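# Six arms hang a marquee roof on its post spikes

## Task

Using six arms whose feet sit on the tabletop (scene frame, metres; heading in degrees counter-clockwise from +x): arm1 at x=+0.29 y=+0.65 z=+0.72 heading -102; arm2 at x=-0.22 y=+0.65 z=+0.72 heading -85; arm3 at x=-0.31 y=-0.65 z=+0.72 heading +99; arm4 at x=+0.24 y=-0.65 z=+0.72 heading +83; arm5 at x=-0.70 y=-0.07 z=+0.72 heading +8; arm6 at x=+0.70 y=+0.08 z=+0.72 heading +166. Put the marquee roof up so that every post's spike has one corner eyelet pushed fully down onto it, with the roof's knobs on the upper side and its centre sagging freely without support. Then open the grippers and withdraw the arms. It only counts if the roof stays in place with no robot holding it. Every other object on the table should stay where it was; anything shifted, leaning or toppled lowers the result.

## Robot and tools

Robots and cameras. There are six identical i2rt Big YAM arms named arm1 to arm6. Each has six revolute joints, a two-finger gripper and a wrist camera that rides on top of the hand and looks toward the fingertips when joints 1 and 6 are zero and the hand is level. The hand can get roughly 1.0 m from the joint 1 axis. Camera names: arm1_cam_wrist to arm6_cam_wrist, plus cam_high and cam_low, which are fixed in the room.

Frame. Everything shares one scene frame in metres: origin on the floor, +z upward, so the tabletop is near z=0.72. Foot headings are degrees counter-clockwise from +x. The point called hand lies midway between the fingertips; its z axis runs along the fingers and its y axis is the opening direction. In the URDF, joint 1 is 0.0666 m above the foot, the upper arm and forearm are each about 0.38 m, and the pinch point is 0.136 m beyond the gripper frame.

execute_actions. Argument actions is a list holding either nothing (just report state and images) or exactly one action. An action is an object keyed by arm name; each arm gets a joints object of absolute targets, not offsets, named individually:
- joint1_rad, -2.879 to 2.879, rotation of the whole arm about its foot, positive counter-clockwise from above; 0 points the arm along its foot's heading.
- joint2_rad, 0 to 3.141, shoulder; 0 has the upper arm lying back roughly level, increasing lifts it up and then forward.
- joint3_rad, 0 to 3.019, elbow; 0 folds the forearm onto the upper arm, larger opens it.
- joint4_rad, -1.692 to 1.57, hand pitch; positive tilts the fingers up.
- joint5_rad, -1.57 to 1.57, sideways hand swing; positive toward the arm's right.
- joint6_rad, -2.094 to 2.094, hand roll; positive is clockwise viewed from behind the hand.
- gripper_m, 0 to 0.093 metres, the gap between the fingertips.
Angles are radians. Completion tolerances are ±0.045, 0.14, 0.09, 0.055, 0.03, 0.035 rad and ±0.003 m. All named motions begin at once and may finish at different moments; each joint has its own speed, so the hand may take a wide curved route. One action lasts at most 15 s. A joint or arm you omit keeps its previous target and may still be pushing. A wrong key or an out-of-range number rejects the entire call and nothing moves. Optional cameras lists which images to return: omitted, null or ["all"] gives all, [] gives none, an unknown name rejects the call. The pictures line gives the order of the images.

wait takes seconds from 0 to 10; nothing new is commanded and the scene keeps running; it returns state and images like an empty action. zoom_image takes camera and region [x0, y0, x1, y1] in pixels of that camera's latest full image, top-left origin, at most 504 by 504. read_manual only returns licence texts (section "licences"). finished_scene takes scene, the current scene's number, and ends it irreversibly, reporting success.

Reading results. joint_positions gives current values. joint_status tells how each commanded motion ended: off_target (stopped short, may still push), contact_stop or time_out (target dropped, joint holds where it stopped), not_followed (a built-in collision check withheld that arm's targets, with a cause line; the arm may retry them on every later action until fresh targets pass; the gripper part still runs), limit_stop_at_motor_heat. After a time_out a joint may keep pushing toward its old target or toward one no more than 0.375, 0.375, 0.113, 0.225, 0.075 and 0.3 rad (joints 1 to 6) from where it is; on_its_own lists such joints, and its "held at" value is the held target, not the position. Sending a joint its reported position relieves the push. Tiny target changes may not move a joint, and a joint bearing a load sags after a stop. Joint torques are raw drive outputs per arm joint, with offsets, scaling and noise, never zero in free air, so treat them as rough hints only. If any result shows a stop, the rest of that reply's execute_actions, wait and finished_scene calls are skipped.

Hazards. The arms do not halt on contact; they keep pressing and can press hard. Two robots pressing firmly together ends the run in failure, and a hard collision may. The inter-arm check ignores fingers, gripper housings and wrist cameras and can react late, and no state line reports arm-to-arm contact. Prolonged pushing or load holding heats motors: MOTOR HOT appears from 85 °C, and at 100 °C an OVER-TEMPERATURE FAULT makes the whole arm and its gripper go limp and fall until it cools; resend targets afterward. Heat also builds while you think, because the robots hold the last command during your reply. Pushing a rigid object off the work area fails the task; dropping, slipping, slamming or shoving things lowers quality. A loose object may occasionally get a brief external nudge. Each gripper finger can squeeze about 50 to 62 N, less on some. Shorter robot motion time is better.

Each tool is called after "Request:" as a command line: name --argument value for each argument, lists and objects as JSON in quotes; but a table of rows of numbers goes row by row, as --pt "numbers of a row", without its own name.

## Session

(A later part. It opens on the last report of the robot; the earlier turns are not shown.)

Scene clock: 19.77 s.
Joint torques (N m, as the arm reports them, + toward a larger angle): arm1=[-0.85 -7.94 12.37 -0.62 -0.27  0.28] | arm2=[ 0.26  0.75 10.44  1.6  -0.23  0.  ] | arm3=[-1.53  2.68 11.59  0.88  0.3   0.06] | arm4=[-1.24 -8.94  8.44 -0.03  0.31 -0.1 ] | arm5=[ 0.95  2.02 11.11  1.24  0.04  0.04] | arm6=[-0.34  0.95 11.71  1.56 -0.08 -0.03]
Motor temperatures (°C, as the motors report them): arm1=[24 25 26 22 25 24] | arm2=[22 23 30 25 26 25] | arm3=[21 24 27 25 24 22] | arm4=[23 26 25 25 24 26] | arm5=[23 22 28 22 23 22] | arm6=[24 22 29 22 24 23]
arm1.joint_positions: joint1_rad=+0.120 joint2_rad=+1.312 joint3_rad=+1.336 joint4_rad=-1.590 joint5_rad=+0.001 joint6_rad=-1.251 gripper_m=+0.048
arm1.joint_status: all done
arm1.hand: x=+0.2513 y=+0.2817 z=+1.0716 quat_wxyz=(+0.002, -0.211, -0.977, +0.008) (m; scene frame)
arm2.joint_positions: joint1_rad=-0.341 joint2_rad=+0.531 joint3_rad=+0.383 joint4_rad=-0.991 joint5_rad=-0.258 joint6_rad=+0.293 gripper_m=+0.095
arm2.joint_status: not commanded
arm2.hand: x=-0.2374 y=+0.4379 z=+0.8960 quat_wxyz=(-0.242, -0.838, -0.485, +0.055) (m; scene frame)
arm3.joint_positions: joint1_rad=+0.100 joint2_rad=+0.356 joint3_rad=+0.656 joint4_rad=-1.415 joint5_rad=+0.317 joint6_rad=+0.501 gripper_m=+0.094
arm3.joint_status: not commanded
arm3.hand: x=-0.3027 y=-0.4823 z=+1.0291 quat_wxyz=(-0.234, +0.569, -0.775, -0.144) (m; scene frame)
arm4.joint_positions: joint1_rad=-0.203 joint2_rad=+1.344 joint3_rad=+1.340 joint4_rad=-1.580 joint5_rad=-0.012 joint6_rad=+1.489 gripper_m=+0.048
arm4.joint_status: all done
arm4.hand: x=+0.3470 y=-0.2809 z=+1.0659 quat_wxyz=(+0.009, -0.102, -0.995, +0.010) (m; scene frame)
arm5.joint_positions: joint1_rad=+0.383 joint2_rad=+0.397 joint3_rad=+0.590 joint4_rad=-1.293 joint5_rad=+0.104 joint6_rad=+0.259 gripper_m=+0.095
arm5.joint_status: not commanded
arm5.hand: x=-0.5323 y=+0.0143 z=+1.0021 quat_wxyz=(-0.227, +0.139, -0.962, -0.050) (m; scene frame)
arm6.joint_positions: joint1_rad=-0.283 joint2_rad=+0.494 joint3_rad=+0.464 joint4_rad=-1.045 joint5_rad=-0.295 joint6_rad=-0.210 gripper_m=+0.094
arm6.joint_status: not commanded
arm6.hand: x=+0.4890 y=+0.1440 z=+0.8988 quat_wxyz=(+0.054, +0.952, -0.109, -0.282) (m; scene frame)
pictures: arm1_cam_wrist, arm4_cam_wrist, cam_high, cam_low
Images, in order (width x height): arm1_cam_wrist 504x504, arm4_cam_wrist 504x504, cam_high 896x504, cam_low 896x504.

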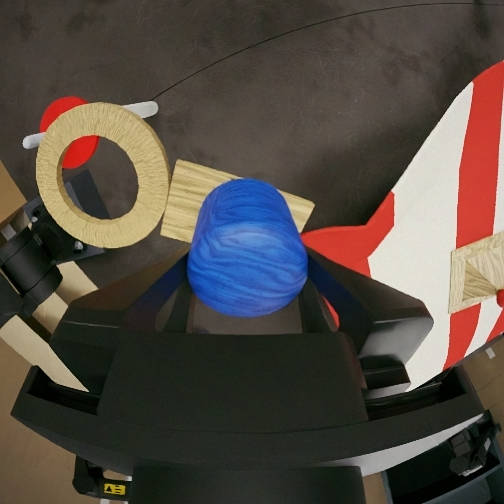

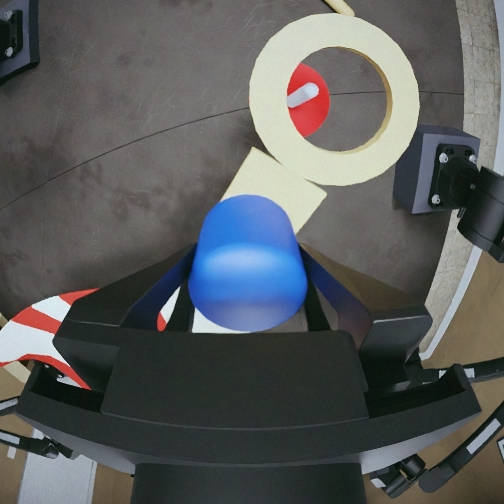

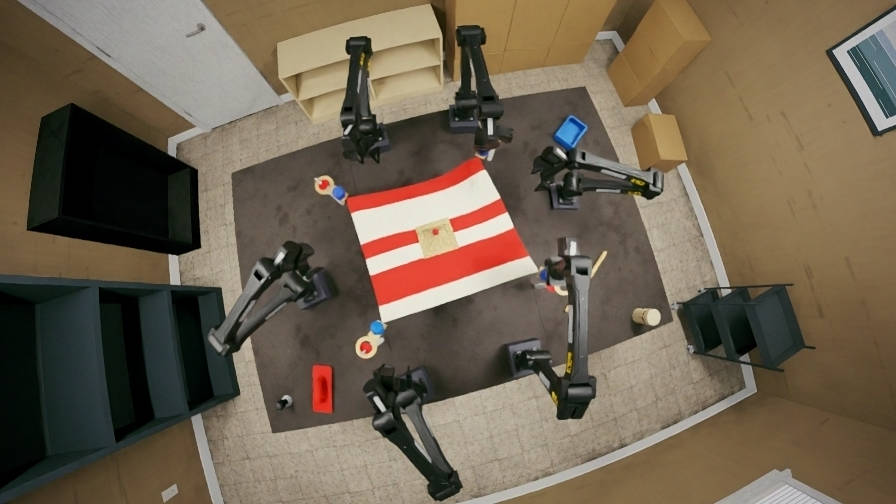

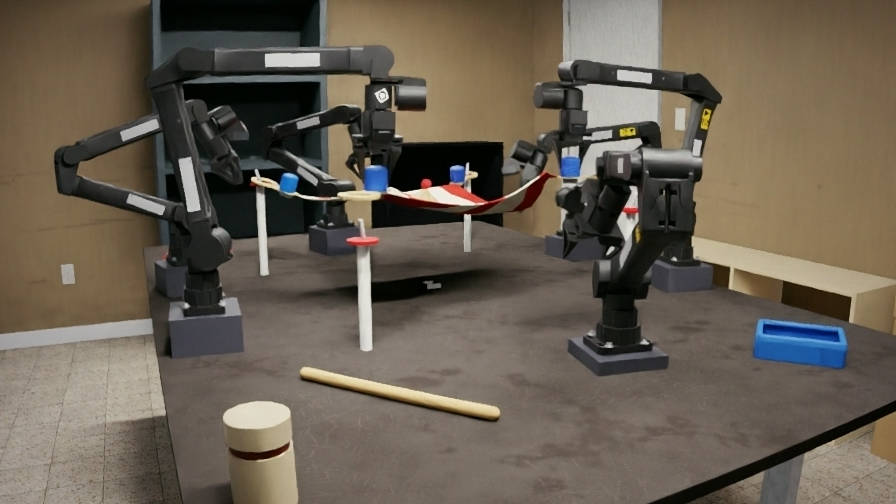

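Request:
execute_actions --actions '[{"arm4":{"joints":{"joint2_rad":1.354,"joint3_rad":1.25,"joint4_rad":-1.455}}}]' --cameras '["arm4_cam_wrist","cam_low"]'

Scene clock: 21.23 s.
Joint torques (N m, as the arm reports them, + toward a larger angle): arm1=[-0.75 -8.22 12.36 -0.66 -0.28  0.28] | arm2=[ 0.73  1.13 10.51  1.71 -0.22 -0.01] | arm3=[-1.44  2.7  11.59  0.89  0.31  0.06] | arm4=[-0.75 -7.56  8.84  0.46  0.32 -0.06] | arm5=[ 1.15  2.14 11.16  1.24  0.04  0.05] | arm6=[-0.35  0.97 11.7   1.56 -0.08 -0.03]
Motor temperatures (°C, as the motors report them): arm1=[24 25 27 22 25 24] | arm2=[22 23 30 25 26 25] | arm3=[21 24 27 25 24 22] | arm4=[23 26 25 25 24 26] | arm5=[23 22 28 22 23 22] | arm6=[24 22 29 22 24 23]
arm1.joint_positions: joint1_rad=+0.120 joint2_rad=+1.312 joint3_rad=+1.336 joint4_rad=-1.590 joint5_rad=+0.001 joint6_rad=-1.250 gripper_m=+0.048
arm1.joint_status: not commanded
arm1.hand: x=+0.2513 y=+0.2817 z=+1.0716 quat_wxyz=(+0.002, -0.212, -0.977, +0.008) (m; scene frame)
arm2.joint_positions: joint1_rad=-0.341 joint2_rad=+0.531 joint3_rad=+0.383 joint4_rad=-0.991 joint5_rad=-0.258 joint6_rad=+0.293 gripper_m=+0.095
arm2.joint_status: not commanded
arm2.hand: x=-0.2374 y=+0.4379 z=+0.8960 quat_wxyz=(-0.242, -0.838, -0.485, +0.055) (m; scene frame)
arm3.joint_positions: joint1_rad=+0.100 joint2_rad=+0.356 joint3_rad=+0.656 joint4_rad=-1.415 joint5_rad=+0.317 joint6_rad=+0.501 gripper_m=+0.094
arm3.joint_status: not commanded
arm3.hand: x=-0.3027 y=-0.4823 z=+1.0291 quat_wxyz=(-0.234, +0.569, -0.775, -0.144) (m; scene frame)
arm4.joint_positions: joint1_rad=-0.203 joint2_rad=+1.361 joint3_rad=+1.248 joint4_rad=-1.462 joint5_rad=-0.012 joint6_rad=+1.489 gripper_m=+0.048
arm4.joint_status: all done
arm4.hand: x=+0.3487 y=-0.2750 z=+1.0245 quat_wxyz=(+0.009, -0.101, -0.995, +0.006) (m; scene frame)
arm5.joint_positions: joint1_rad=+0.383 joint2_rad=+0.397 joint3_rad=+0.590 joint4_rad=-1.293 joint5_rad=+0.104 joint6_rad=+0.259 gripper_m=+0.095
arm5.joint_status: not commanded
arm5.hand: x=-0.5323 y=+0.0143 z=+1.0021 quat_wxyz=(-0.227, +0.139, -0.962, -0.050) (m; scene frame)
arm6.joint_positions: joint1_rad=-0.283 joint2_rad=+0.494 joint3_rad=+0.464 joint4_rad=-1.045 joint5_rad=-0.295 joint6_rad=-0.210 gripper_m=+0.094
arm6.joint_status: not commanded
arm6.hand: x=+0.4890 y=+0.1440 z=+0.8988 quat_wxyz=(+0.054, +0.952, -0.109, -0.282) (m; scene frame)
pictures: arm4_cam_wrist, cam_low
Images, in order (width x height): arm4_cam_wrist 504x504, cam_low 896x504.

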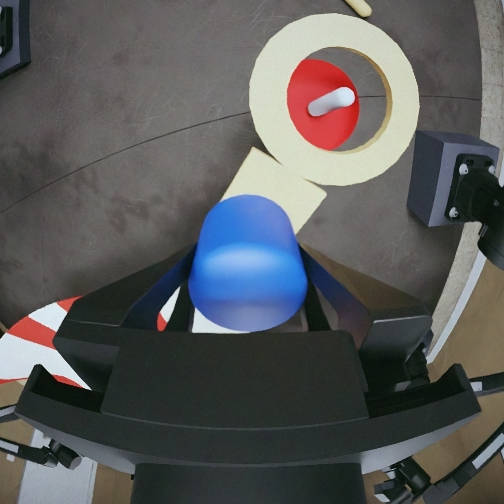

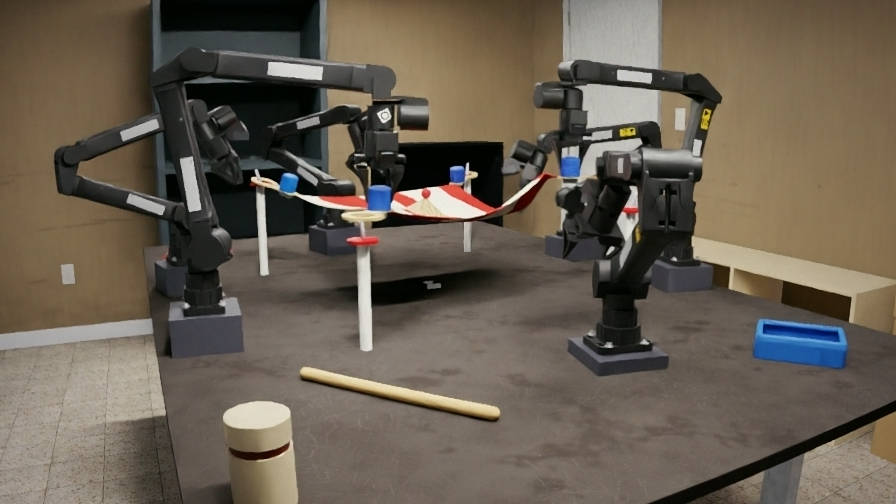

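Request:
execute_actions --actions '[{"arm4":{"joints":{"joint3_rad":1.165,"joint4_rad":-1.365}}}]' --cameras '["arm4_cam_wrist","cam_low"]'

Scene clock: 22.37 s.
Joint torques (N m, as the arm reports them, + toward a larger angle): arm1=[-0.63 -7.95 12.31 -0.62 -0.28  0.26] | arm2=[ 1.09  1.86 10.36  1.69 -0.22 -0.02] | arm3=[-1.49  2.68 11.59  0.89  0.31  0.06] | arm4=[-1.83 -8.93  8.53  0.46  0.38 -0.04] | arm5=[ 0.96  2.19 11.15  1.25  0.02  0.06] | arm6=[-0.33  0.95 11.7   1.56 -0.08 -0.03]
Motor temperatures (°C, as the motors report them): arm1=[24 25 27 22 25 24] | arm2=[22 23 31 25 26 25] | arm3=[21 24 27 25 24 22] | arm4=[23 26 25 25 24 26] | arm5=[23 22 28 22 23 22] | arm6=[24 22 29 22 24 23]
arm1.joint_positions: joint1_rad=+0.120 joint2_rad=+1.312 joint3_rad=+1.336 joint4_rad=-1.590 joint5_rad=+0.001 joint6_rad=-1.250 gripper_m=+0.048
arm1.joint_status: not commanded
arm1.hand: x=+0.2513 y=+0.2817 z=+1.0716 quat_wxyz=(+0.002, -0.212, -0.977, +0.008) (m; scene frame)
arm2.joint_positions: joint1_rad=-0.341 joint2_rad=+0.531 joint3_rad=+0.383 joint4_rad=-0.991 joint5_rad=-0.258 joint6_rad=+0.293 gripper_m=+0.095
arm2.joint_status: not commanded
arm2.hand: x=-0.2374 y=+0.4379 z=+0.8960 quat_wxyz=(-0.242, -0.838, -0.485, +0.055) (m; scene frame)
arm3.joint_positions: joint1_rad=+0.100 joint2_rad=+0.356 joint3_rad=+0.656 joint4_rad=-1.415 joint5_rad=+0.317 joint6_rad=+0.501 gripper_m=+0.094
arm3.joint_status: not commanded
arm3.hand: x=-0.3027 y=-0.4823 z=+1.0291 quat_wxyz=(-0.234, +0.569, -0.775, -0.144) (m; scene frame)
arm4.joint_positions: joint1_rad=-0.203 joint2_rad=+1.361 joint3_rad=+1.163 joint4_rad=-1.371 joint5_rad=-0.012 joint6_rad=+1.489 gripper_m=+0.048
arm4.joint_status: all done
arm4.hand: x=+0.3474 y=-0.2790 z=+0.9923 quat_wxyz=(+0.008, -0.101, -0.995, +0.003) (m; scene frame)
arm5.joint_positions: joint1_rad=+0.383 joint2_rad=+0.397 joint3_rad=+0.590 joint4_rad=-1.293 joint5_rad=+0.104 joint6_rad=+0.259 gripper_m=+0.095
arm5.joint_status: not commanded
arm5.hand: x=-0.5323 y=+0.0143 z=+1.0021 quat_wxyz=(-0.227, +0.139, -0.962, -0.050) (m; scene frame)
arm6.joint_positions: joint1_rad=-0.283 joint2_rad=+0.494 joint3_rad=+0.464 joint4_rad=-1.045 joint5_rad=-0.295 joint6_rad=-0.210 gripper_m=+0.094
arm6.joint_status: not commanded
arm6.hand: x=+0.4890 y=+0.1440 z=+0.8988 quat_wxyz=(+0.054, +0.952, -0.109, -0.282) (m; scene frame)
pictures: arm4_cam_wrist, cam_low
Images, in order (width x height): arm4_cam_wrist 504x504, cam_low 896x504.

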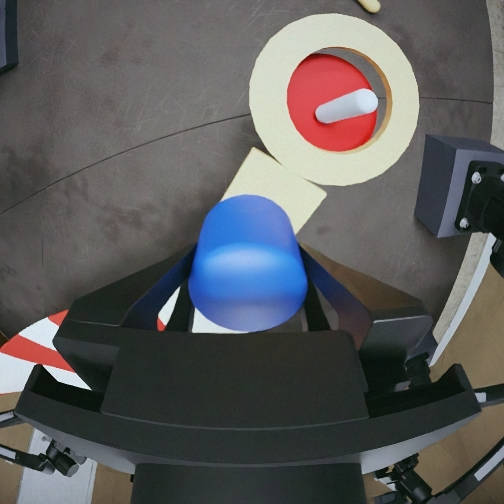

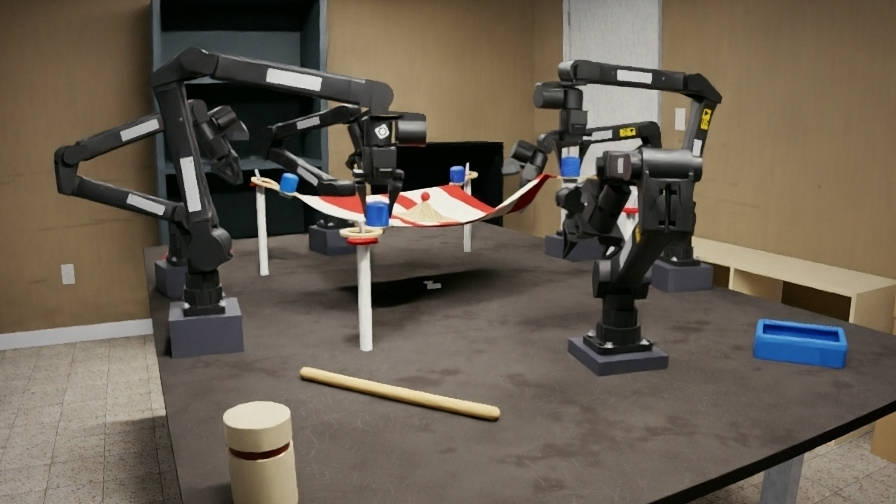

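Request:
execute_actions --actions '[{"arm4":{"joints":{"joint3_rad":1.135,"joint4_rad":-1.34}}}]' --cameras '["arm4_cam_wrist","cam_low"]'

Scene clock: 23.33 s.
Joint torques (N m, as the arm reports them, + toward a larger angle): arm1=[-0.97 -7.94 12.36 -0.64 -0.3   0.27] | arm2=[ 0.57  1.43 10.46  1.75 -0.23 -0.01] | arm3=[-1.47  2.68 11.59  0.88  0.3   0.06] | arm4=[-2.12 -7.98  8.4   0.34  0.32 -0.04] | arm5=[ 0.9   2.21 11.15  1.26  0.05  0.06] | arm6=[-0.32  0.94 11.7   1.56 -0.08 -0.03]
Motor temperatures (°C, as the motors report them): arm1=[24 25 27 22 25 24] | arm2=[22 23 31 25 26 25] | arm3=[21 24 27 25 24 22] | arm4=[23 26 25 25 24 26] | arm5=[23 22 28 22 23 22] | arm6=[24 22 29 22 24 23]
arm1.joint_positions: joint1_rad=+0.120 joint2_rad=+1.312 joint3_rad=+1.336 joint4_rad=-1.590 joint5_rad=+0.001 joint6_rad=-1.250 gripper_m=+0.048
arm1.joint_status: not commanded
arm1.hand: x=+0.2513 y=+0.2817 z=+1.0716 quat_wxyz=(+0.002, -0.212, -0.977, +0.008) (m; scene frame)
arm2.joint_positions: joint1_rad=-0.341 joint2_rad=+0.531 joint3_rad=+0.383 joint4_rad=-0.991 joint5_rad=-0.258 joint6_rad=+0.293 gripper_m=+0.095
arm2.joint_status: not commanded
arm2.hand: x=-0.2374 y=+0.4379 z=+0.8960 quat_wxyz=(-0.242, -0.838, -0.485, +0.055) (m; scene frame)
arm3.joint_positions: joint1_rad=+0.100 joint2_rad=+0.356 joint3_rad=+0.656 joint4_rad=-1.415 joint5_rad=+0.317 joint6_rad=+0.501 gripper_m=+0.094
arm3.joint_status: not commanded
arm3.hand: x=-0.3027 y=-0.4823 z=+1.0291 quat_wxyz=(-0.234, +0.569, -0.775, -0.144) (m; scene frame)
arm4.joint_positions: joint1_rad=-0.203 joint2_rad=+1.361 joint3_rad=+1.137 joint4_rad=-1.346 joint5_rad=-0.012 joint6_rad=+1.489 gripper_m=+0.048
arm4.joint_status: all done
arm4.hand: x=+0.3467 y=-0.2812 z=+0.9827 quat_wxyz=(+0.008, -0.101, -0.995, +0.004) (m; scene frame)
arm5.joint_positions: joint1_rad=+0.383 joint2_rad=+0.397 joint3_rad=+0.590 joint4_rad=-1.293 joint5_rad=+0.104 joint6_rad=+0.259 gripper_m=+0.095
arm5.joint_status: not commanded
arm5.hand: x=-0.5323 y=+0.0143 z=+1.0021 quat_wxyz=(-0.227, +0.139, -0.962, -0.050) (m; scene frame)
arm6.joint_positions: joint1_rad=-0.283 joint2_rad=+0.494 joint3_rad=+0.464 joint4_rad=-1.045 joint5_rad=-0.295 joint6_rad=-0.210 gripper_m=+0.094
arm6.joint_status: not commanded
arm6.hand: x=+0.4890 y=+0.1440 z=+0.8988 quat_wxyz=(+0.054, +0.952, -0.109, -0.282) (m; scene frame)
pictures: arm4_cam_wrist, cam_low
Images, in order (width x height): arm4_cam_wrist 504x504, cam_low 896x504.

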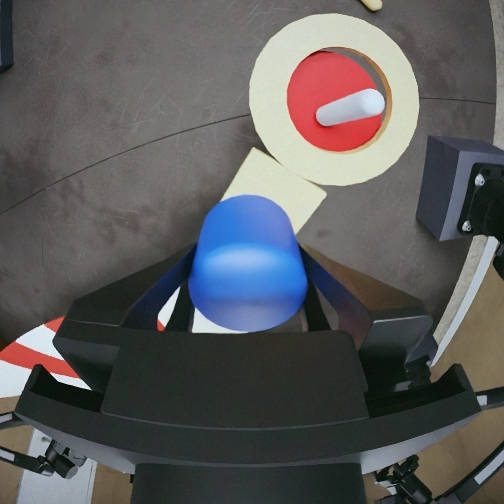

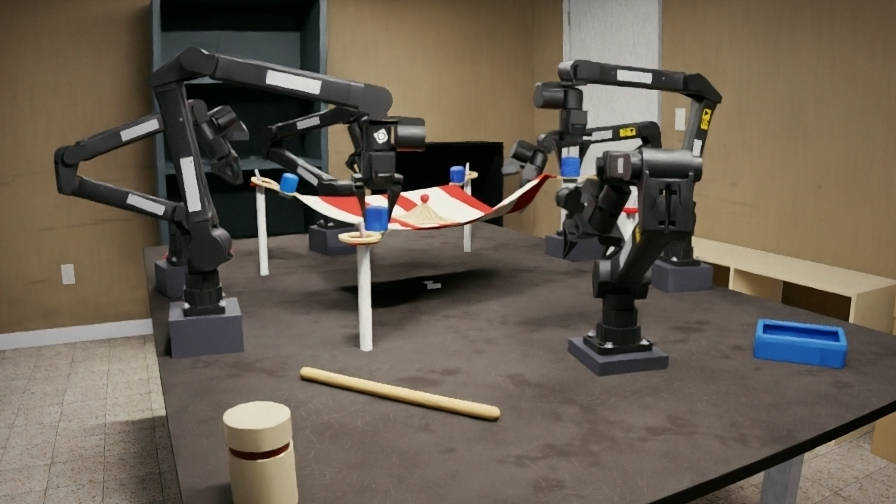

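Ring B is on the disc. Release.

Request:
execute_actions --actions '[{"arm4":{"joints":{"gripper_m":0.093}}}]' --cameras '["arm4_cam_wrist","cam_low"]'

Scene clock: 24.17 s.
Joint torques (N m, as the arm reports them, + toward a larger angle): arm1=[-1.04 -8.22 12.27 -0.63 -0.29  0.29] | arm2=[ 1.15  1.62 10.46  1.65 -0.26  0.  ] | arm3=[-1.51  2.66 11.6   0.89  0.3   0.06] | arm4=[-0.67 -8.14  8.09  0.44 -0.02 -0.09] | arm5=[ 0.83  2.4  11.12  1.26  0.04  0.04] | arm6=[-0.33  0.93 11.7   1.56 -0.08 -0.03]
Motor temperatures (°C, as the motors report them): arm1=[24 25 27 22 25 24] | arm2=[22 23 31 25 26 25] | arm3=[21 24 27 25 24 22] | arm4=[23 26 25 25 24 26] | arm5=[23 22 28 22 23 22] | arm6=[24 22 29 22 24 23]
arm1.joint_positions: joint1_rad=+0.120 joint2_rad=+1.312 joint3_rad=+1.336 joint4_rad=-1.590 joint5_rad=+0.001 joint6_rad=-1.250 gripper_m=+0.048
arm1.joint_status: not commanded
arm1.hand: x=+0.2513 y=+0.2817 z=+1.0716 quat_wxyz=(+0.002, -0.212, -0.977, +0.008) (m; scene frame)
arm2.joint_positions: joint1_rad=-0.341 joint2_rad=+0.531 joint3_rad=+0.383 joint4_rad=-0.991 joint5_rad=-0.258 joint6_rad=+0.293 gripper_m=+0.095
arm2.joint_status: not commanded
arm2.hand: x=-0.2374 y=+0.4379 z=+0.8960 quat_wxyz=(-0.242, -0.838, -0.485, +0.055) (m; scene frame)
arm3.joint_positions: joint1_rad=+0.100 joint2_rad=+0.356 joint3_rad=+0.656 joint4_rad=-1.415 joint5_rad=+0.317 joint6_rad=+0.501 gripper_m=+0.094
arm3.joint_status: not commanded
arm3.hand: x=-0.3027 y=-0.4823 z=+1.0291 quat_wxyz=(-0.234, +0.569, -0.775, -0.144) (m; scene frame)
arm4.joint_positions: joint1_rad=-0.204 joint2_rad=+1.361 joint3_rad=+1.137 joint4_rad=-1.346 joint5_rad=-0.003 joint6_rad=+1.489 gripper_m=+0.093
arm4.joint_status: all done
arm4.hand: x=+0.3486 y=-0.2818 z=+0.9826 quat_wxyz=(+0.003, -0.102, -0.995, +0.005) (m; scene frame)
arm5.joint_positions: joint1_rad=+0.383 joint2_rad=+0.397 joint3_rad=+0.590 joint4_rad=-1.293 joint5_rad=+0.104 joint6_rad=+0.259 gripper_m=+0.095
arm5.joint_status: not commanded
arm5.hand: x=-0.5323 y=+0.0143 z=+1.0021 quat_wxyz=(-0.227, +0.139, -0.962, -0.050) (m; scene frame)
arm6.joint_positions: joint1_rad=-0.283 joint2_rad=+0.494 joint3_rad=+0.464 joint4_rad=-1.045 joint5_rad=-0.295 joint6_rad=-0.210 gripper_m=+0.094
arm6.joint_status: not commanded
arm6.hand: x=+0.4890 y=+0.1440 z=+0.8988 quat_wxyz=(+0.054, +0.952, -0.109, -0.282) (m; scene frame)
pictures: arm4_cam_wrist, cam_low
Images, in order (width x height): arm4_cam_wrist 504x504, cam_low 896x504.

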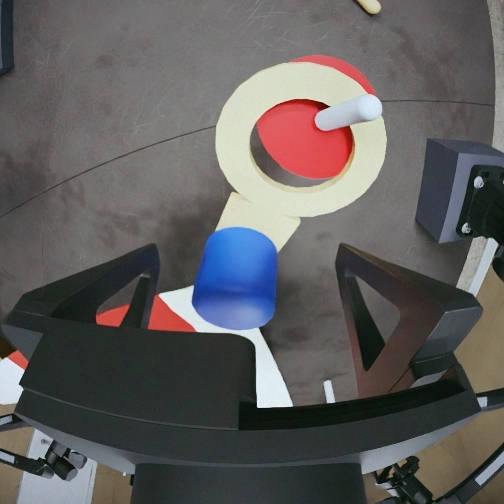

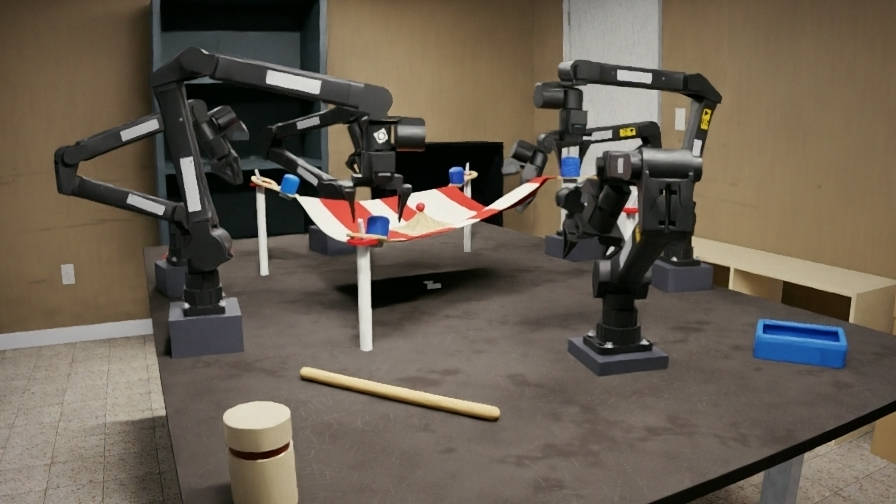

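Request:
execute_actions --actions '[{"arm4":{"joints":{"joint3_rad":1.34,"joint4_rad":-1.51}},"arm1":{"joints":{"joint1_rad":0.322,"joint2_rad":1.15,"joint6_rad":-1.073}}}]' --cameras '["arm4_cam_wrist","arm1_cam_wrist","cam_low","cam_high"]'

Scene clock: 26.67 s.
Joint torques (N m, as the arm reports them, + toward a larger angle): arm1=[-0.17 -6.16 12.47 -0.36 -0.53  0.21] | arm2=[ 0.77  1.55 10.54  1.64 -0.21 -0.03] | arm3=[-1.5   2.69 11.59  0.89  0.31  0.06] | arm4=[-1.14 -9.58 12.56 -0.15  0.03 -0.08] | arm5=[ 0.88  2.42 11.15  1.25  0.04  0.05] | arm6=[-0.32  0.95 11.7   1.56 -0.08 -0.03]
Motor temperatures (°C, as the motors report them): arm1=[24 25 27 22 25 24] | arm2=[22 23 31 25 26 25] | arm3=[21 24 28 25 24 22] | arm4=[23 26 25 25 24 26] | arm5=[23 22 28 22 23 22] | arm6=[24 22 29 22 24 23]
arm1.joint_positions: joint1_rad=+0.318 joint2_rad=+1.156 joint3_rad=+1.336 joint4_rad=-1.590 joint5_rad=+0.008 joint6_rad=-1.079 gripper_m=+0.048
arm1.joint_status: all done
arm1.hand: x=+0.3220 y=+0.3084 z=+1.1236 quat_wxyz=(-0.018, -0.198, -0.976, +0.084) (m; scene frame)
arm2.joint_positions: joint1_rad=-0.341 joint2_rad=+0.531 joint3_rad=+0.383 joint4_rad=-0.991 joint5_rad=-0.258 joint6_rad=+0.293 gripper_m=+0.095
arm2.joint_status: not commanded
arm2.hand: x=-0.2374 y=+0.4379 z=+0.8960 quat_wxyz=(-0.242, -0.838, -0.485, +0.055) (m; scene frame)
arm3.joint_positions: joint1_rad=+0.100 joint2_rad=+0.356 joint3_rad=+0.656 joint4_rad=-1.415 joint5_rad=+0.317 joint6_rad=+0.501 gripper_m=+0.094
arm3.joint_status: not commanded
arm3.hand: x=-0.3027 y=-0.4823 z=+1.0291 quat_wxyz=(-0.234, +0.569, -0.775, -0.144) (m; scene frame)
arm4.joint_positions: joint1_rad=-0.204 joint2_rad=+1.361 joint3_rad=+1.296 joint4_rad=-1.501 joint5_rad=-0.002 joint6_rad=+1.489 gripper_m=+0.093
arm4.joint_status: all done
arm4.hand: x=+0.3517 y=-0.2720 z=+1.0425 quat_wxyz=(+0.003, -0.102, -0.995, +0.003) (m; scene frame)
arm5.joint_positions: joint1_rad=+0.383 joint2_rad=+0.397 joint3_rad=+0.590 joint4_rad=-1.293 joint5_rad=+0.104 joint6_rad=+0.259 gripper_m=+0.095
arm5.joint_status: not commanded
arm5.hand: x=-0.5323 y=+0.0143 z=+1.0021 quat_wxyz=(-0.227, +0.139, -0.962, -0.050) (m; scene frame)
arm6.joint_positions: joint1_rad=-0.283 joint2_rad=+0.494 joint3_rad=+0.464 joint4_rad=-1.045 joint5_rad=-0.295 joint6_rad=-0.210 gripper_m=+0.094
arm6.joint_status: not commanded
arm6.hand: x=+0.4890 y=+0.1440 z=+0.8988 quat_wxyz=(+0.054, +0.952, -0.109, -0.282) (m; scene frame)
pictures: arm1_cam_wrist, arm4_cam_wrist, cam_high, cam_low
Images, in order (width x height): arm1_cam_wrist 504x504, arm4_cam_wrist 504x504, cam_high 896x504, cam_low 896x504.

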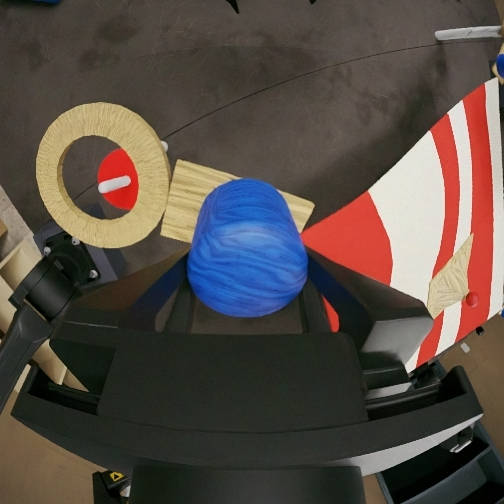

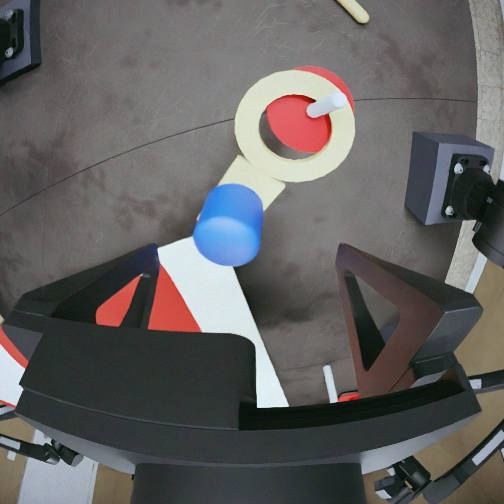

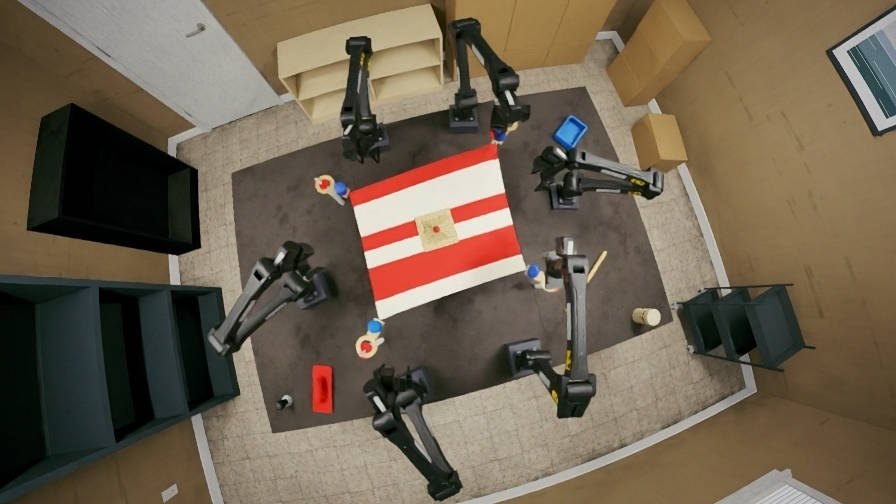

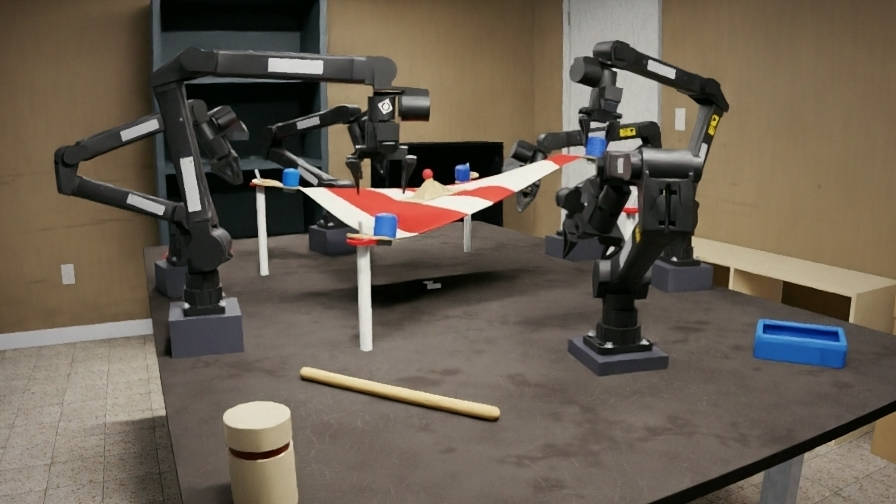

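Request:
execute_actions --actions '[{"arm4":{"joints":{"joint2_rad":0.95}},"arm1":{"joints":{"joint1_rad":0.28,"joint3_rad":1.20,"joint4_rad":-1.64}}}]' --cameras '["arm1_cam_wrist","cam_low","cam_high"]'

Scene clock: 29.13 s.
Joint torques (N m, as the arm reports them, + toward a larger angle): arm1=[ 0.29 -6.43  9.9  -0.83 -0.53  0.21] | arm2=[ 1.1   1.22 10.39  1.69 -0.22  0.01] | arm3=[-1.51  2.69 11.6   0.89  0.31  0.06] | arm4=[-0.8  -0.53 12.61  0.45  0.07 -0.07] | arm5=[ 1.02  2.23 11.14  1.18  0.04  0.05] | arm6=[-0.34  0.94 11.7   1.56 -0.08 -0.04]
Motor temperatures (°C, as the motors report them): arm1=[24 25 27 22 25 24] | arm2=[22 23 31 25 26 25] | arm3=[21 24 28 25 24 22] | arm4=[23 26 26 25 24 26] | arm5=[23 22 28 22 23 22] | arm6=[24 22 30 22 24 23]
arm1.joint_positions: joint1_rad=+0.276 joint2_rad=+1.159 joint3_rad=+1.200 joint4_rad=-1.616 joint5_rad=+0.008 joint6_rad=-1.079 gripper_m=+0.048
arm1.joint_status: all done
arm1.hand: x=+0.3054 y=+0.3404 z=+1.0675 quat_wxyz=(+0.006, -0.219, -0.976, +0.005) (m; scene frame)
arm2.joint_positions: joint1_rad=-0.341 joint2_rad=+0.531 joint3_rad=+0.383 joint4_rad=-0.991 joint5_rad=-0.258 joint6_rad=+0.293 gripper_m=+0.095
arm2.joint_status: not commanded
arm2.hand: x=-0.2374 y=+0.4379 z=+0.8960 quat_wxyz=(-0.242, -0.838, -0.485, +0.055) (m; scene frame)
arm3.joint_positions: joint1_rad=+0.100 joint2_rad=+0.356 joint3_rad=+0.656 joint4_rad=-1.415 joint5_rad=+0.317 joint6_rad=+0.501 gripper_m=+0.094
arm3.joint_status: not commanded
arm3.hand: x=-0.3027 y=-0.4823 z=+1.0291 quat_wxyz=(-0.234, +0.569, -0.775, -0.144) (m; scene frame)
arm4.joint_positions: joint1_rad=-0.204 joint2_rad=+0.948 joint3_rad=+1.299 joint4_rad=-1.506 joint5_rad=-0.002 joint6_rad=+1.489 gripper_m=+0.093
arm4.joint_status: all done
arm4.hand: x=+0.3306 y=-0.3449 z=+1.1833 quat_wxyz=(-0.034, -0.099, -0.974, -0.198) (m; scene frame)
arm5.joint_positions: joint1_rad=+0.383 joint2_rad=+0.397 joint3_rad=+0.590 joint4_rad=-1.293 joint5_rad=+0.104 joint6_rad=+0.259 gripper_m=+0.095
arm5.joint_status: not commanded
arm5.hand: x=-0.5323 y=+0.0143 z=+1.0021 quat_wxyz=(-0.227, +0.139, -0.962, -0.050) (m; scene frame)
arm6.joint_positions: joint1_rad=-0.283 joint2_rad=+0.494 joint3_rad=+0.464 joint4_rad=-1.045 joint5_rad=-0.295 joint6_rad=-0.210 gripper_m=+0.094
arm6.joint_status: not commanded
arm6.hand: x=+0.4890 y=+0.1440 z=+0.8988 quat_wxyz=(+0.054, +0.952, -0.109, -0.282) (m; scene frame)
pictures: arm1_cam_wrist, cam_high, cam_low
Images, in order (width x height): arm1_cam_wrist 504x504, cam_high 896x504, cam_low 896x504.

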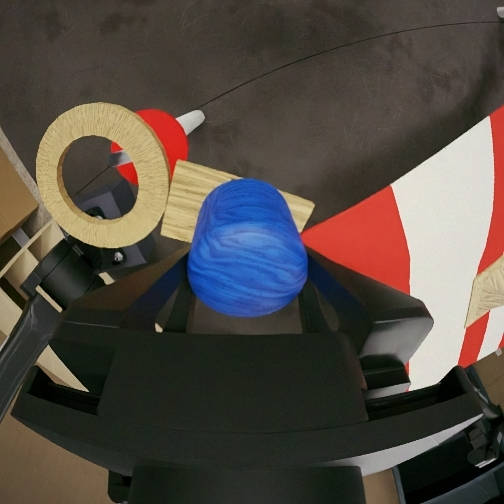

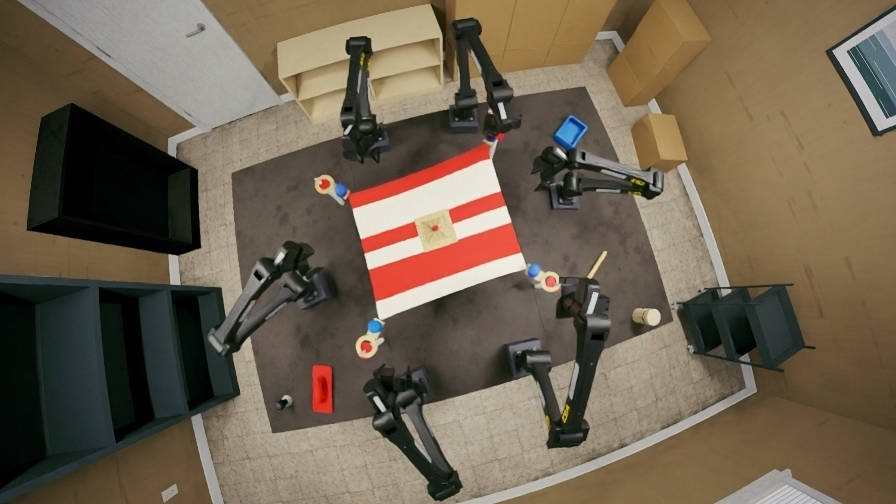

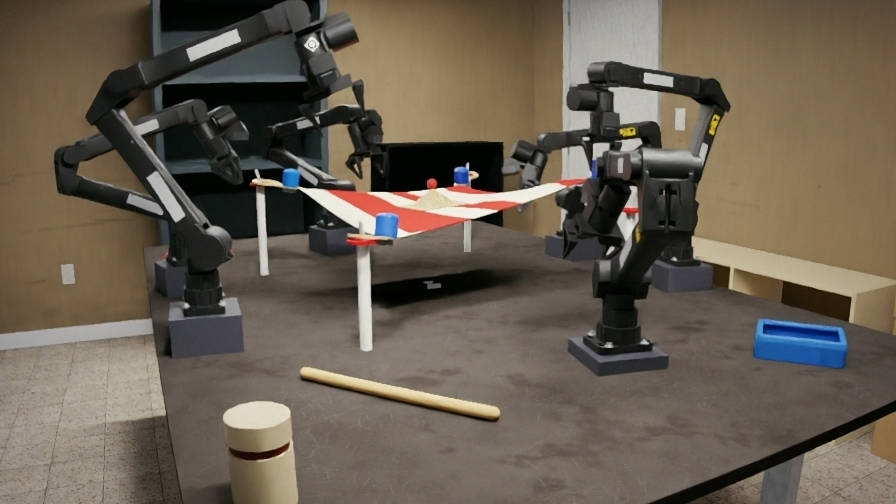

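Request:
zoom_image --camera "arm1_cam_wrist" --region '[30, 80, 230, 260]'

Region (30, 80, 230, 260) of arm1_cam_wrist's 504x504 image, scaled by 2.520, with more detail than that image has; it fills the top 454 rows of this view, and the rest is white.

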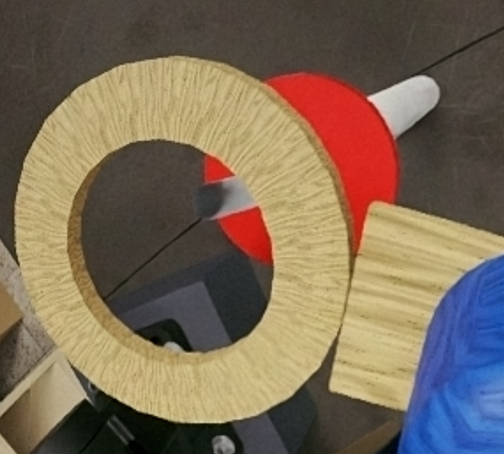

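Request:
execute_actions --actions '[{"arm1":{"joints":{"joint3_rad":1.09,"joint4_rad":-1.495}},"arm4":{"joints":{"joint2_rad":0.45,"joint3_rad":0.9,"joint4_rad":-1.3,"joint6_rad":0.3}}}]' --cameras '["arm1_cam_wrist","cam_low","cam_high"]'

Scene clock: 32.10 s.
Joint torques (N m, as the arm reports them, + toward a larger angle): arm1=[ 0.03 -5.9   9.65  0.12 -0.55  0.22] | arm2=[ 0.76  1.49 10.29  1.66 -0.26 -0.02] | arm3=[-1.5   2.66 11.6   0.89  0.31  0.06] | arm4=[-1.07  2.37  8.27  2.05  0.02 -0.1 ] | arm5=[ 1.    2.32 11.13  1.29  0.04  0.06] | arm6=[-0.36  0.94 11.71  1.56 -0.08 -0.03]
Motor temperatures (°C, as the motors report them): arm1=[24 25 27 22 25 24] | arm2=[22 23 31 25 26 25] | arm3=[21 24 28 25 24 22] | arm4=[23 25 26 25 24 26] | arm5=[23 22 28 22 23 22] | arm6=[24 22 30 22 24 23]
arm1.joint_positions: joint1_rad=+0.276 joint2_rad=+1.156 joint3_rad=+1.093 joint4_rad=-1.499 joint5_rad=+0.008 joint6_rad=-1.079 gripper_m=+0.048
arm1.joint_status: all done
arm1.hand: x=+0.3053 y=+0.3380 z=+1.0281 quat_wxyz=(+0.004, -0.219, -0.976, +0.012) (m; scene frame)
arm2.joint_positions: joint1_rad=-0.341 joint2_rad=+0.531 joint3_rad=+0.383 joint4_rad=-0.991 joint5_rad=-0.258 joint6_rad=+0.293 gripper_m=+0.095
arm2.joint_status: not commanded
arm2.hand: x=-0.2374 y=+0.4379 z=+0.8960 quat_wxyz=(-0.242, -0.838, -0.485, +0.055) (m; scene frame)
arm3.joint_positions: joint1_rad=+0.100 joint2_rad=+0.356 joint3_rad=+0.656 joint4_rad=-1.415 joint5_rad=+0.317 joint6_rad=+0.501 gripper_m=+0.094
arm3.joint_status: not commanded
arm3.hand: x=-0.3027 y=-0.4823 z=+1.0291 quat_wxyz=(-0.234, +0.569, -0.775, -0.144) (m; scene frame)
arm4.joint_positions: joint1_rad=-0.204 joint2_rad=+0.448 joint3_rad=+0.907 joint4_rad=-1.317 joint5_rad=-0.002 joint6_rad=+0.311 gripper_m=+0.093
arm4.joint_status: all done
arm4.hand: x=+0.3019 y=-0.4424 z=+1.1394 quat_wxyz=(-0.239, +0.439, -0.830, -0.248) (m; scene frame)
arm5.joint_positions: joint1_rad=+0.383 joint2_rad=+0.397 joint3_rad=+0.590 joint4_rad=-1.293 joint5_rad=+0.104 joint6_rad=+0.259 gripper_m=+0.095
arm5.joint_status: not commanded
arm5.hand: x=-0.5323 y=+0.0143 z=+1.0021 quat_wxyz=(-0.227, +0.139, -0.962, -0.050) (m; scene frame)
arm6.joint_positions: joint1_rad=-0.283 joint2_rad=+0.494 joint3_rad=+0.464 joint4_rad=-1.045 joint5_rad=-0.295 joint6_rad=-0.210 gripper_m=+0.094
arm6.joint_status: not commanded
arm6.hand: x=+0.4890 y=+0.1440 z=+0.8988 quat_wxyz=(+0.054, +0.952, -0.109, -0.282) (m; scene frame)
pictures: arm1_cam_wrist, cam_high, cam_low
Images, in order (width x height): arm1_cam_wrist 504x504, cam_high 896x504, cam_low 896x504.

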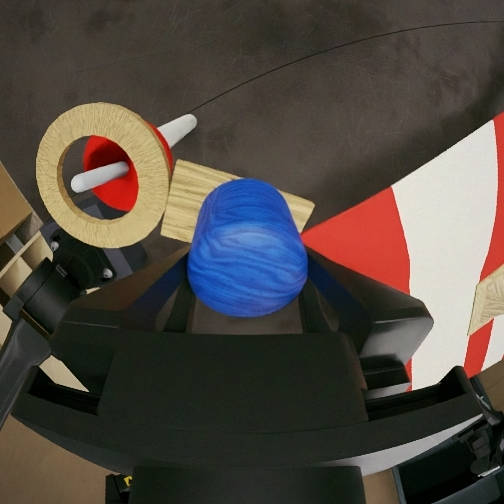

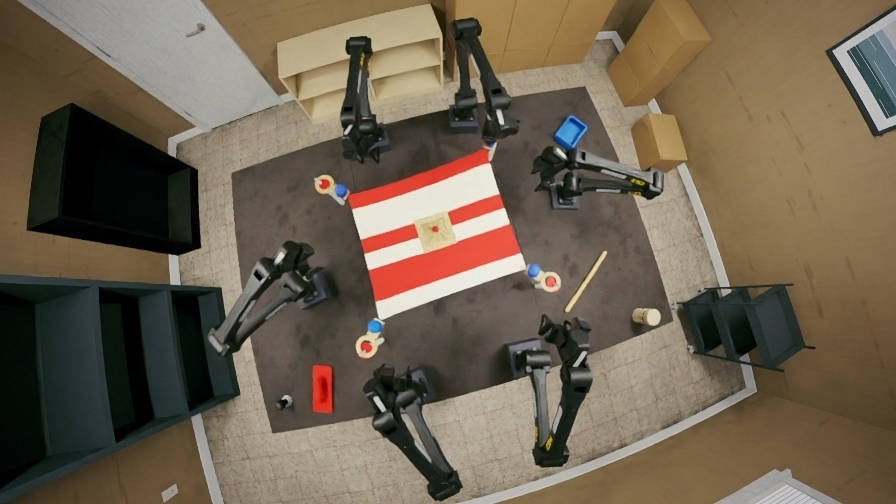

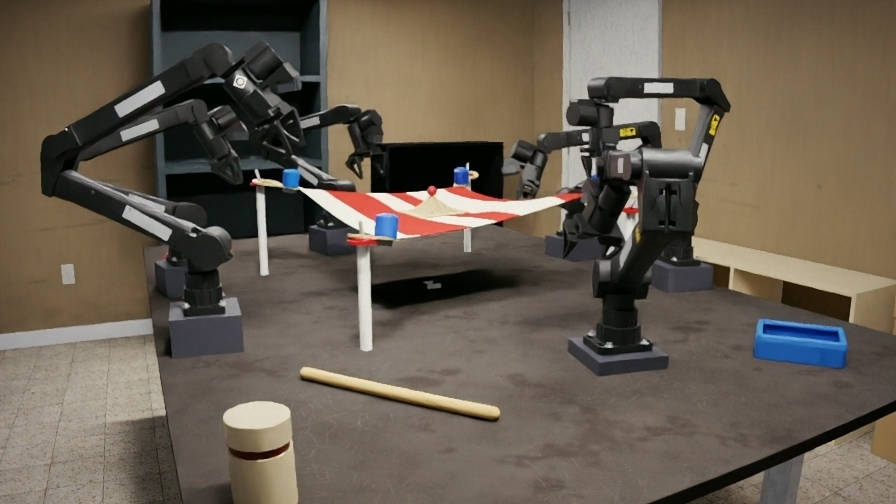

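Request:
execute_actions --actions '[{"arm1":{"joints":{"joint3_rad":1.02,"joint4_rad":-1.42}}}]' --cameras '["arm1_cam_wrist","cam_low"]'

Scene clock: 33.10 s.
Joint torques (N m, as the arm reports them, + toward a larger angle): arm1=[-0.18 -6.1   9.48  0.12 -0.53  0.2 ] | arm2=[ 0.84  1.13 10.36  1.56 -0.2   0.05] | arm3=[-1.51  2.67 11.59  0.89  0.31  0.06] | arm4=[-1.21  3.01  8.24  2.04 -0.09 -0.16] | arm5=[ 0.99  2.21 11.17  1.27  0.04  0.05] | arm6=[-0.31  0.97 11.7   1.56 -0.09 -0.03]
Motor temperatures (°C, as the motors report them): arm1=[24 25 27 22 25 24] | arm2=[22 23 31 25 26 25] | arm3=[21 24 28 25 24 22] | arm4=[23 25 26 25 24 26] | arm5=[23 22 29 22 23 22] | arm6=[24 22 30 22 24 23]
arm1.joint_positions: joint1_rad=+0.276 joint2_rad=+1.155 joint3_rad=+1.025 joint4_rad=-1.424 joint5_rad=+0.008 joint6_rad=-1.079 gripper_m=+0.048
arm1.joint_status: all done
arm1.hand: x=+0.3051 y=+0.3387 z=+1.0022 quat_wxyz=(+0.003, -0.219, -0.975, +0.015) (m; scene frame)
arm2.joint_positions: joint1_rad=-0.341 joint2_rad=+0.531 joint3_rad=+0.383 joint4_rad=-0.991 joint5_rad=-0.258 joint6_rad=+0.293 gripper_m=+0.095
arm2.joint_status: not commanded
arm2.hand: x=-0.2374 y=+0.4379 z=+0.8960 quat_wxyz=(-0.242, -0.838, -0.485, +0.055) (m; scene frame)
arm3.joint_positions: joint1_rad=+0.100 joint2_rad=+0.356 joint3_rad=+0.656 joint4_rad=-1.415 joint5_rad=+0.317 joint6_rad=+0.501 gripper_m=+0.094
arm3.joint_status: not commanded
arm3.hand: x=-0.3027 y=-0.4823 z=+1.0291 quat_wxyz=(-0.234, +0.569, -0.775, -0.144) (m; scene frame)
arm4.joint_positions: joint1_rad=-0.204 joint2_rad=+0.448 joint3_rad=+0.907 joint4_rad=-1.317 joint5_rad=-0.002 joint6_rad=+0.310 gripper_m=+0.093
arm4.joint_status: not commanded
arm4.hand: x=+0.3019 y=-0.4424 z=+1.1394 quat_wxyz=(-0.239, +0.440, -0.830, -0.248) (m; scene frame)
arm5.joint_positions: joint1_rad=+0.383 joint2_rad=+0.397 joint3_rad=+0.590 joint4_rad=-1.293 joint5_rad=+0.104 joint6_rad=+0.259 gripper_m=+0.095
arm5.joint_status: not commanded
arm5.hand: x=-0.5323 y=+0.0143 z=+1.0021 quat_wxyz=(-0.227, +0.139, -0.962, -0.050) (m; scene frame)
arm6.joint_positions: joint1_rad=-0.283 joint2_rad=+0.494 joint3_rad=+0.464 joint4_rad=-1.045 joint5_rad=-0.295 joint6_rad=-0.210 gripper_m=+0.094
arm6.joint_status: not commanded
arm6.hand: x=+0.4890 y=+0.1440 z=+0.8988 quat_wxyz=(+0.054, +0.952, -0.109, -0.282) (m; scene frame)
pictures: arm1_cam_wrist, cam_low
Images, in order (width x height): arm1_cam_wrist 504x504, cam_low 896x504.

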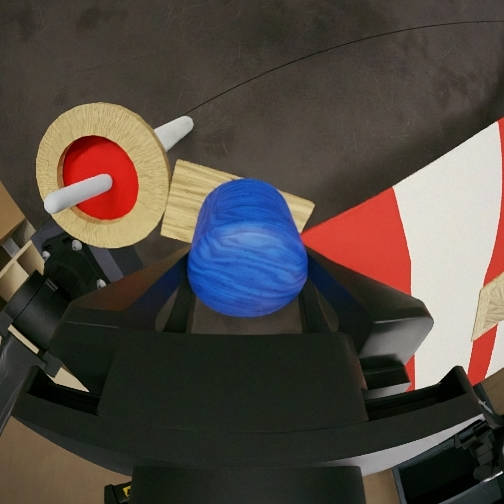

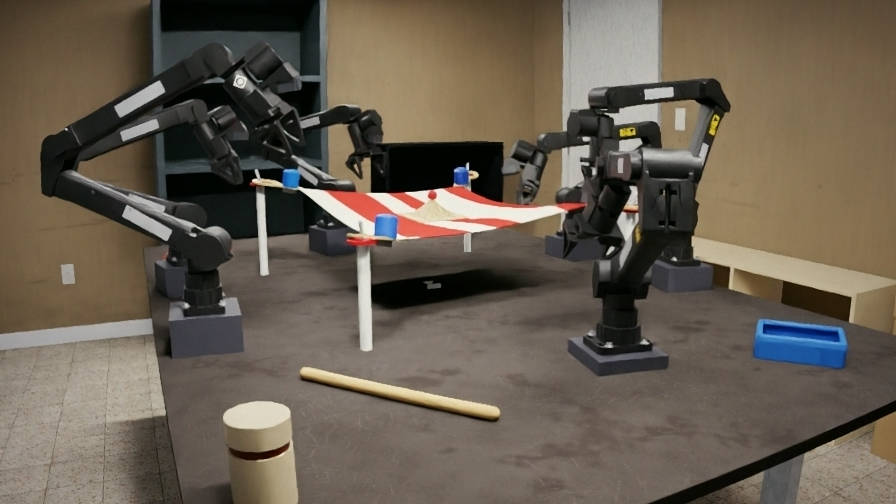

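Request:
execute_actions --actions '[{"arm1":{"joints":{"gripper_m":0.093}}}]' --cameras '["arm1_cam_wrist","cam_low"]'

Scene clock: 34.17 s.
Joint torques (N m, as the arm reports them, + toward a larger angle): arm1=[-0.15 -5.7   9.53  0.14 -0.5   0.2 ] | arm2=[ 0.55  1.23 10.4   1.6  -0.23  0.02] | arm3=[-1.49  2.7  11.59  0.89  0.31  0.06] | arm4=[-1.21  2.77  8.56  2.15 -0.01 -0.15] | arm5=[ 0.98  2.3  11.1   1.25  0.03  0.04] | arm6=[-0.31  0.97 11.7   1.55 -0.08 -0.03]
Motor temperatures (°C, as the motors report them): arm1=[24 25 27 22 25 24] | arm2=[22 23 31 25 26 25] | arm3=[21 24 28 25 24 22] | arm4=[23 25 26 25 24 26] | arm5=[23 22 29 22 23 22] | arm6=[24 22 30 22 24 23]
arm1.joint_positions: joint1_rad=+0.276 joint2_rad=+1.155 joint3_rad=+1.025 joint4_rad=-1.424 joint5_rad=+0.006 joint6_rad=-1.079 gripper_m=+0.093
arm1.joint_status: all done
arm1.hand: x=+0.3053 y=+0.3387 z=+1.0022 quat_wxyz=(+0.002, -0.219, -0.976, +0.015) (m; scene frame)
arm2.joint_positions: joint1_rad=-0.341 joint2_rad=+0.531 joint3_rad=+0.383 joint4_rad=-0.991 joint5_rad=-0.258 joint6_rad=+0.293 gripper_m=+0.095
arm2.joint_status: not commanded
arm2.hand: x=-0.2374 y=+0.4379 z=+0.8960 quat_wxyz=(-0.242, -0.838, -0.485, +0.055) (m; scene frame)
arm3.joint_positions: joint1_rad=+0.100 joint2_rad=+0.356 joint3_rad=+0.656 joint4_rad=-1.415 joint5_rad=+0.317 joint6_rad=+0.501 gripper_m=+0.094
arm3.joint_status: not commanded
arm3.hand: x=-0.3027 y=-0.4823 z=+1.0291 quat_wxyz=(-0.234, +0.569, -0.775, -0.144) (m; scene frame)
arm4.joint_positions: joint1_rad=-0.204 joint2_rad=+0.448 joint3_rad=+0.907 joint4_rad=-1.317 joint5_rad=-0.002 joint6_rad=+0.310 gripper_m=+0.093
arm4.joint_status: not commanded
arm4.hand: x=+0.3019 y=-0.4424 z=+1.1394 quat_wxyz=(-0.239, +0.440, -0.830, -0.248) (m; scene frame)
arm5.joint_positions: joint1_rad=+0.383 joint2_rad=+0.397 joint3_rad=+0.590 joint4_rad=-1.293 joint5_rad=+0.104 joint6_rad=+0.259 gripper_m=+0.095
arm5.joint_status: not commanded
arm5.hand: x=-0.5323 y=+0.0143 z=+1.0021 quat_wxyz=(-0.227, +0.139, -0.962, -0.050) (m; scene frame)
arm6.joint_positions: joint1_rad=-0.283 joint2_rad=+0.494 joint3_rad=+0.464 joint4_rad=-1.045 joint5_rad=-0.295 joint6_rad=-0.210 gripper_m=+0.094
arm6.joint_status: not commanded
arm6.hand: x=+0.4890 y=+0.1440 z=+0.8988 quat_wxyz=(+0.054, +0.952, -0.109, -0.282) (m; scene frame)
pictures: arm1_cam_wrist, cam_low
Images, in order (width x height): arm1_cam_wrist 504x504, cam_low 896x504.

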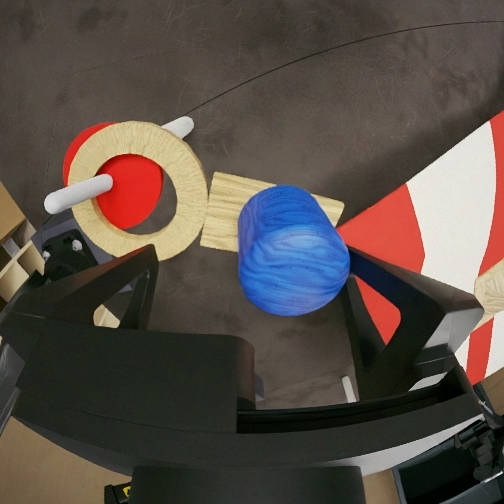

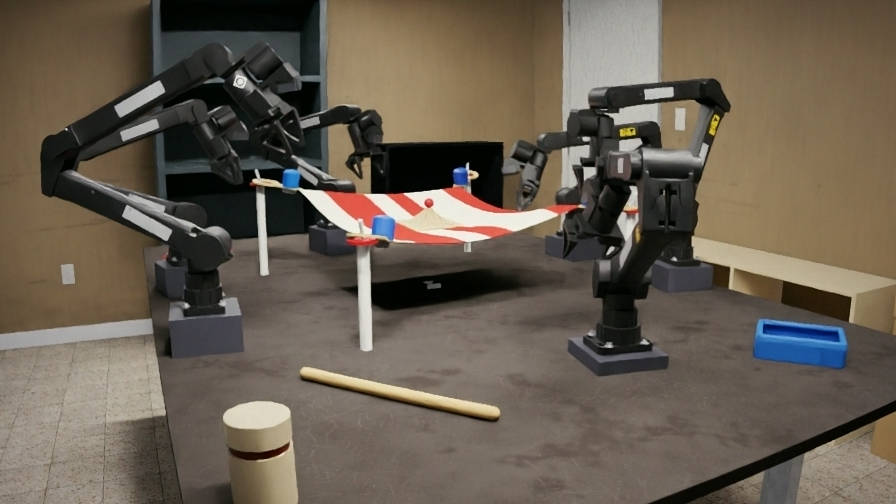

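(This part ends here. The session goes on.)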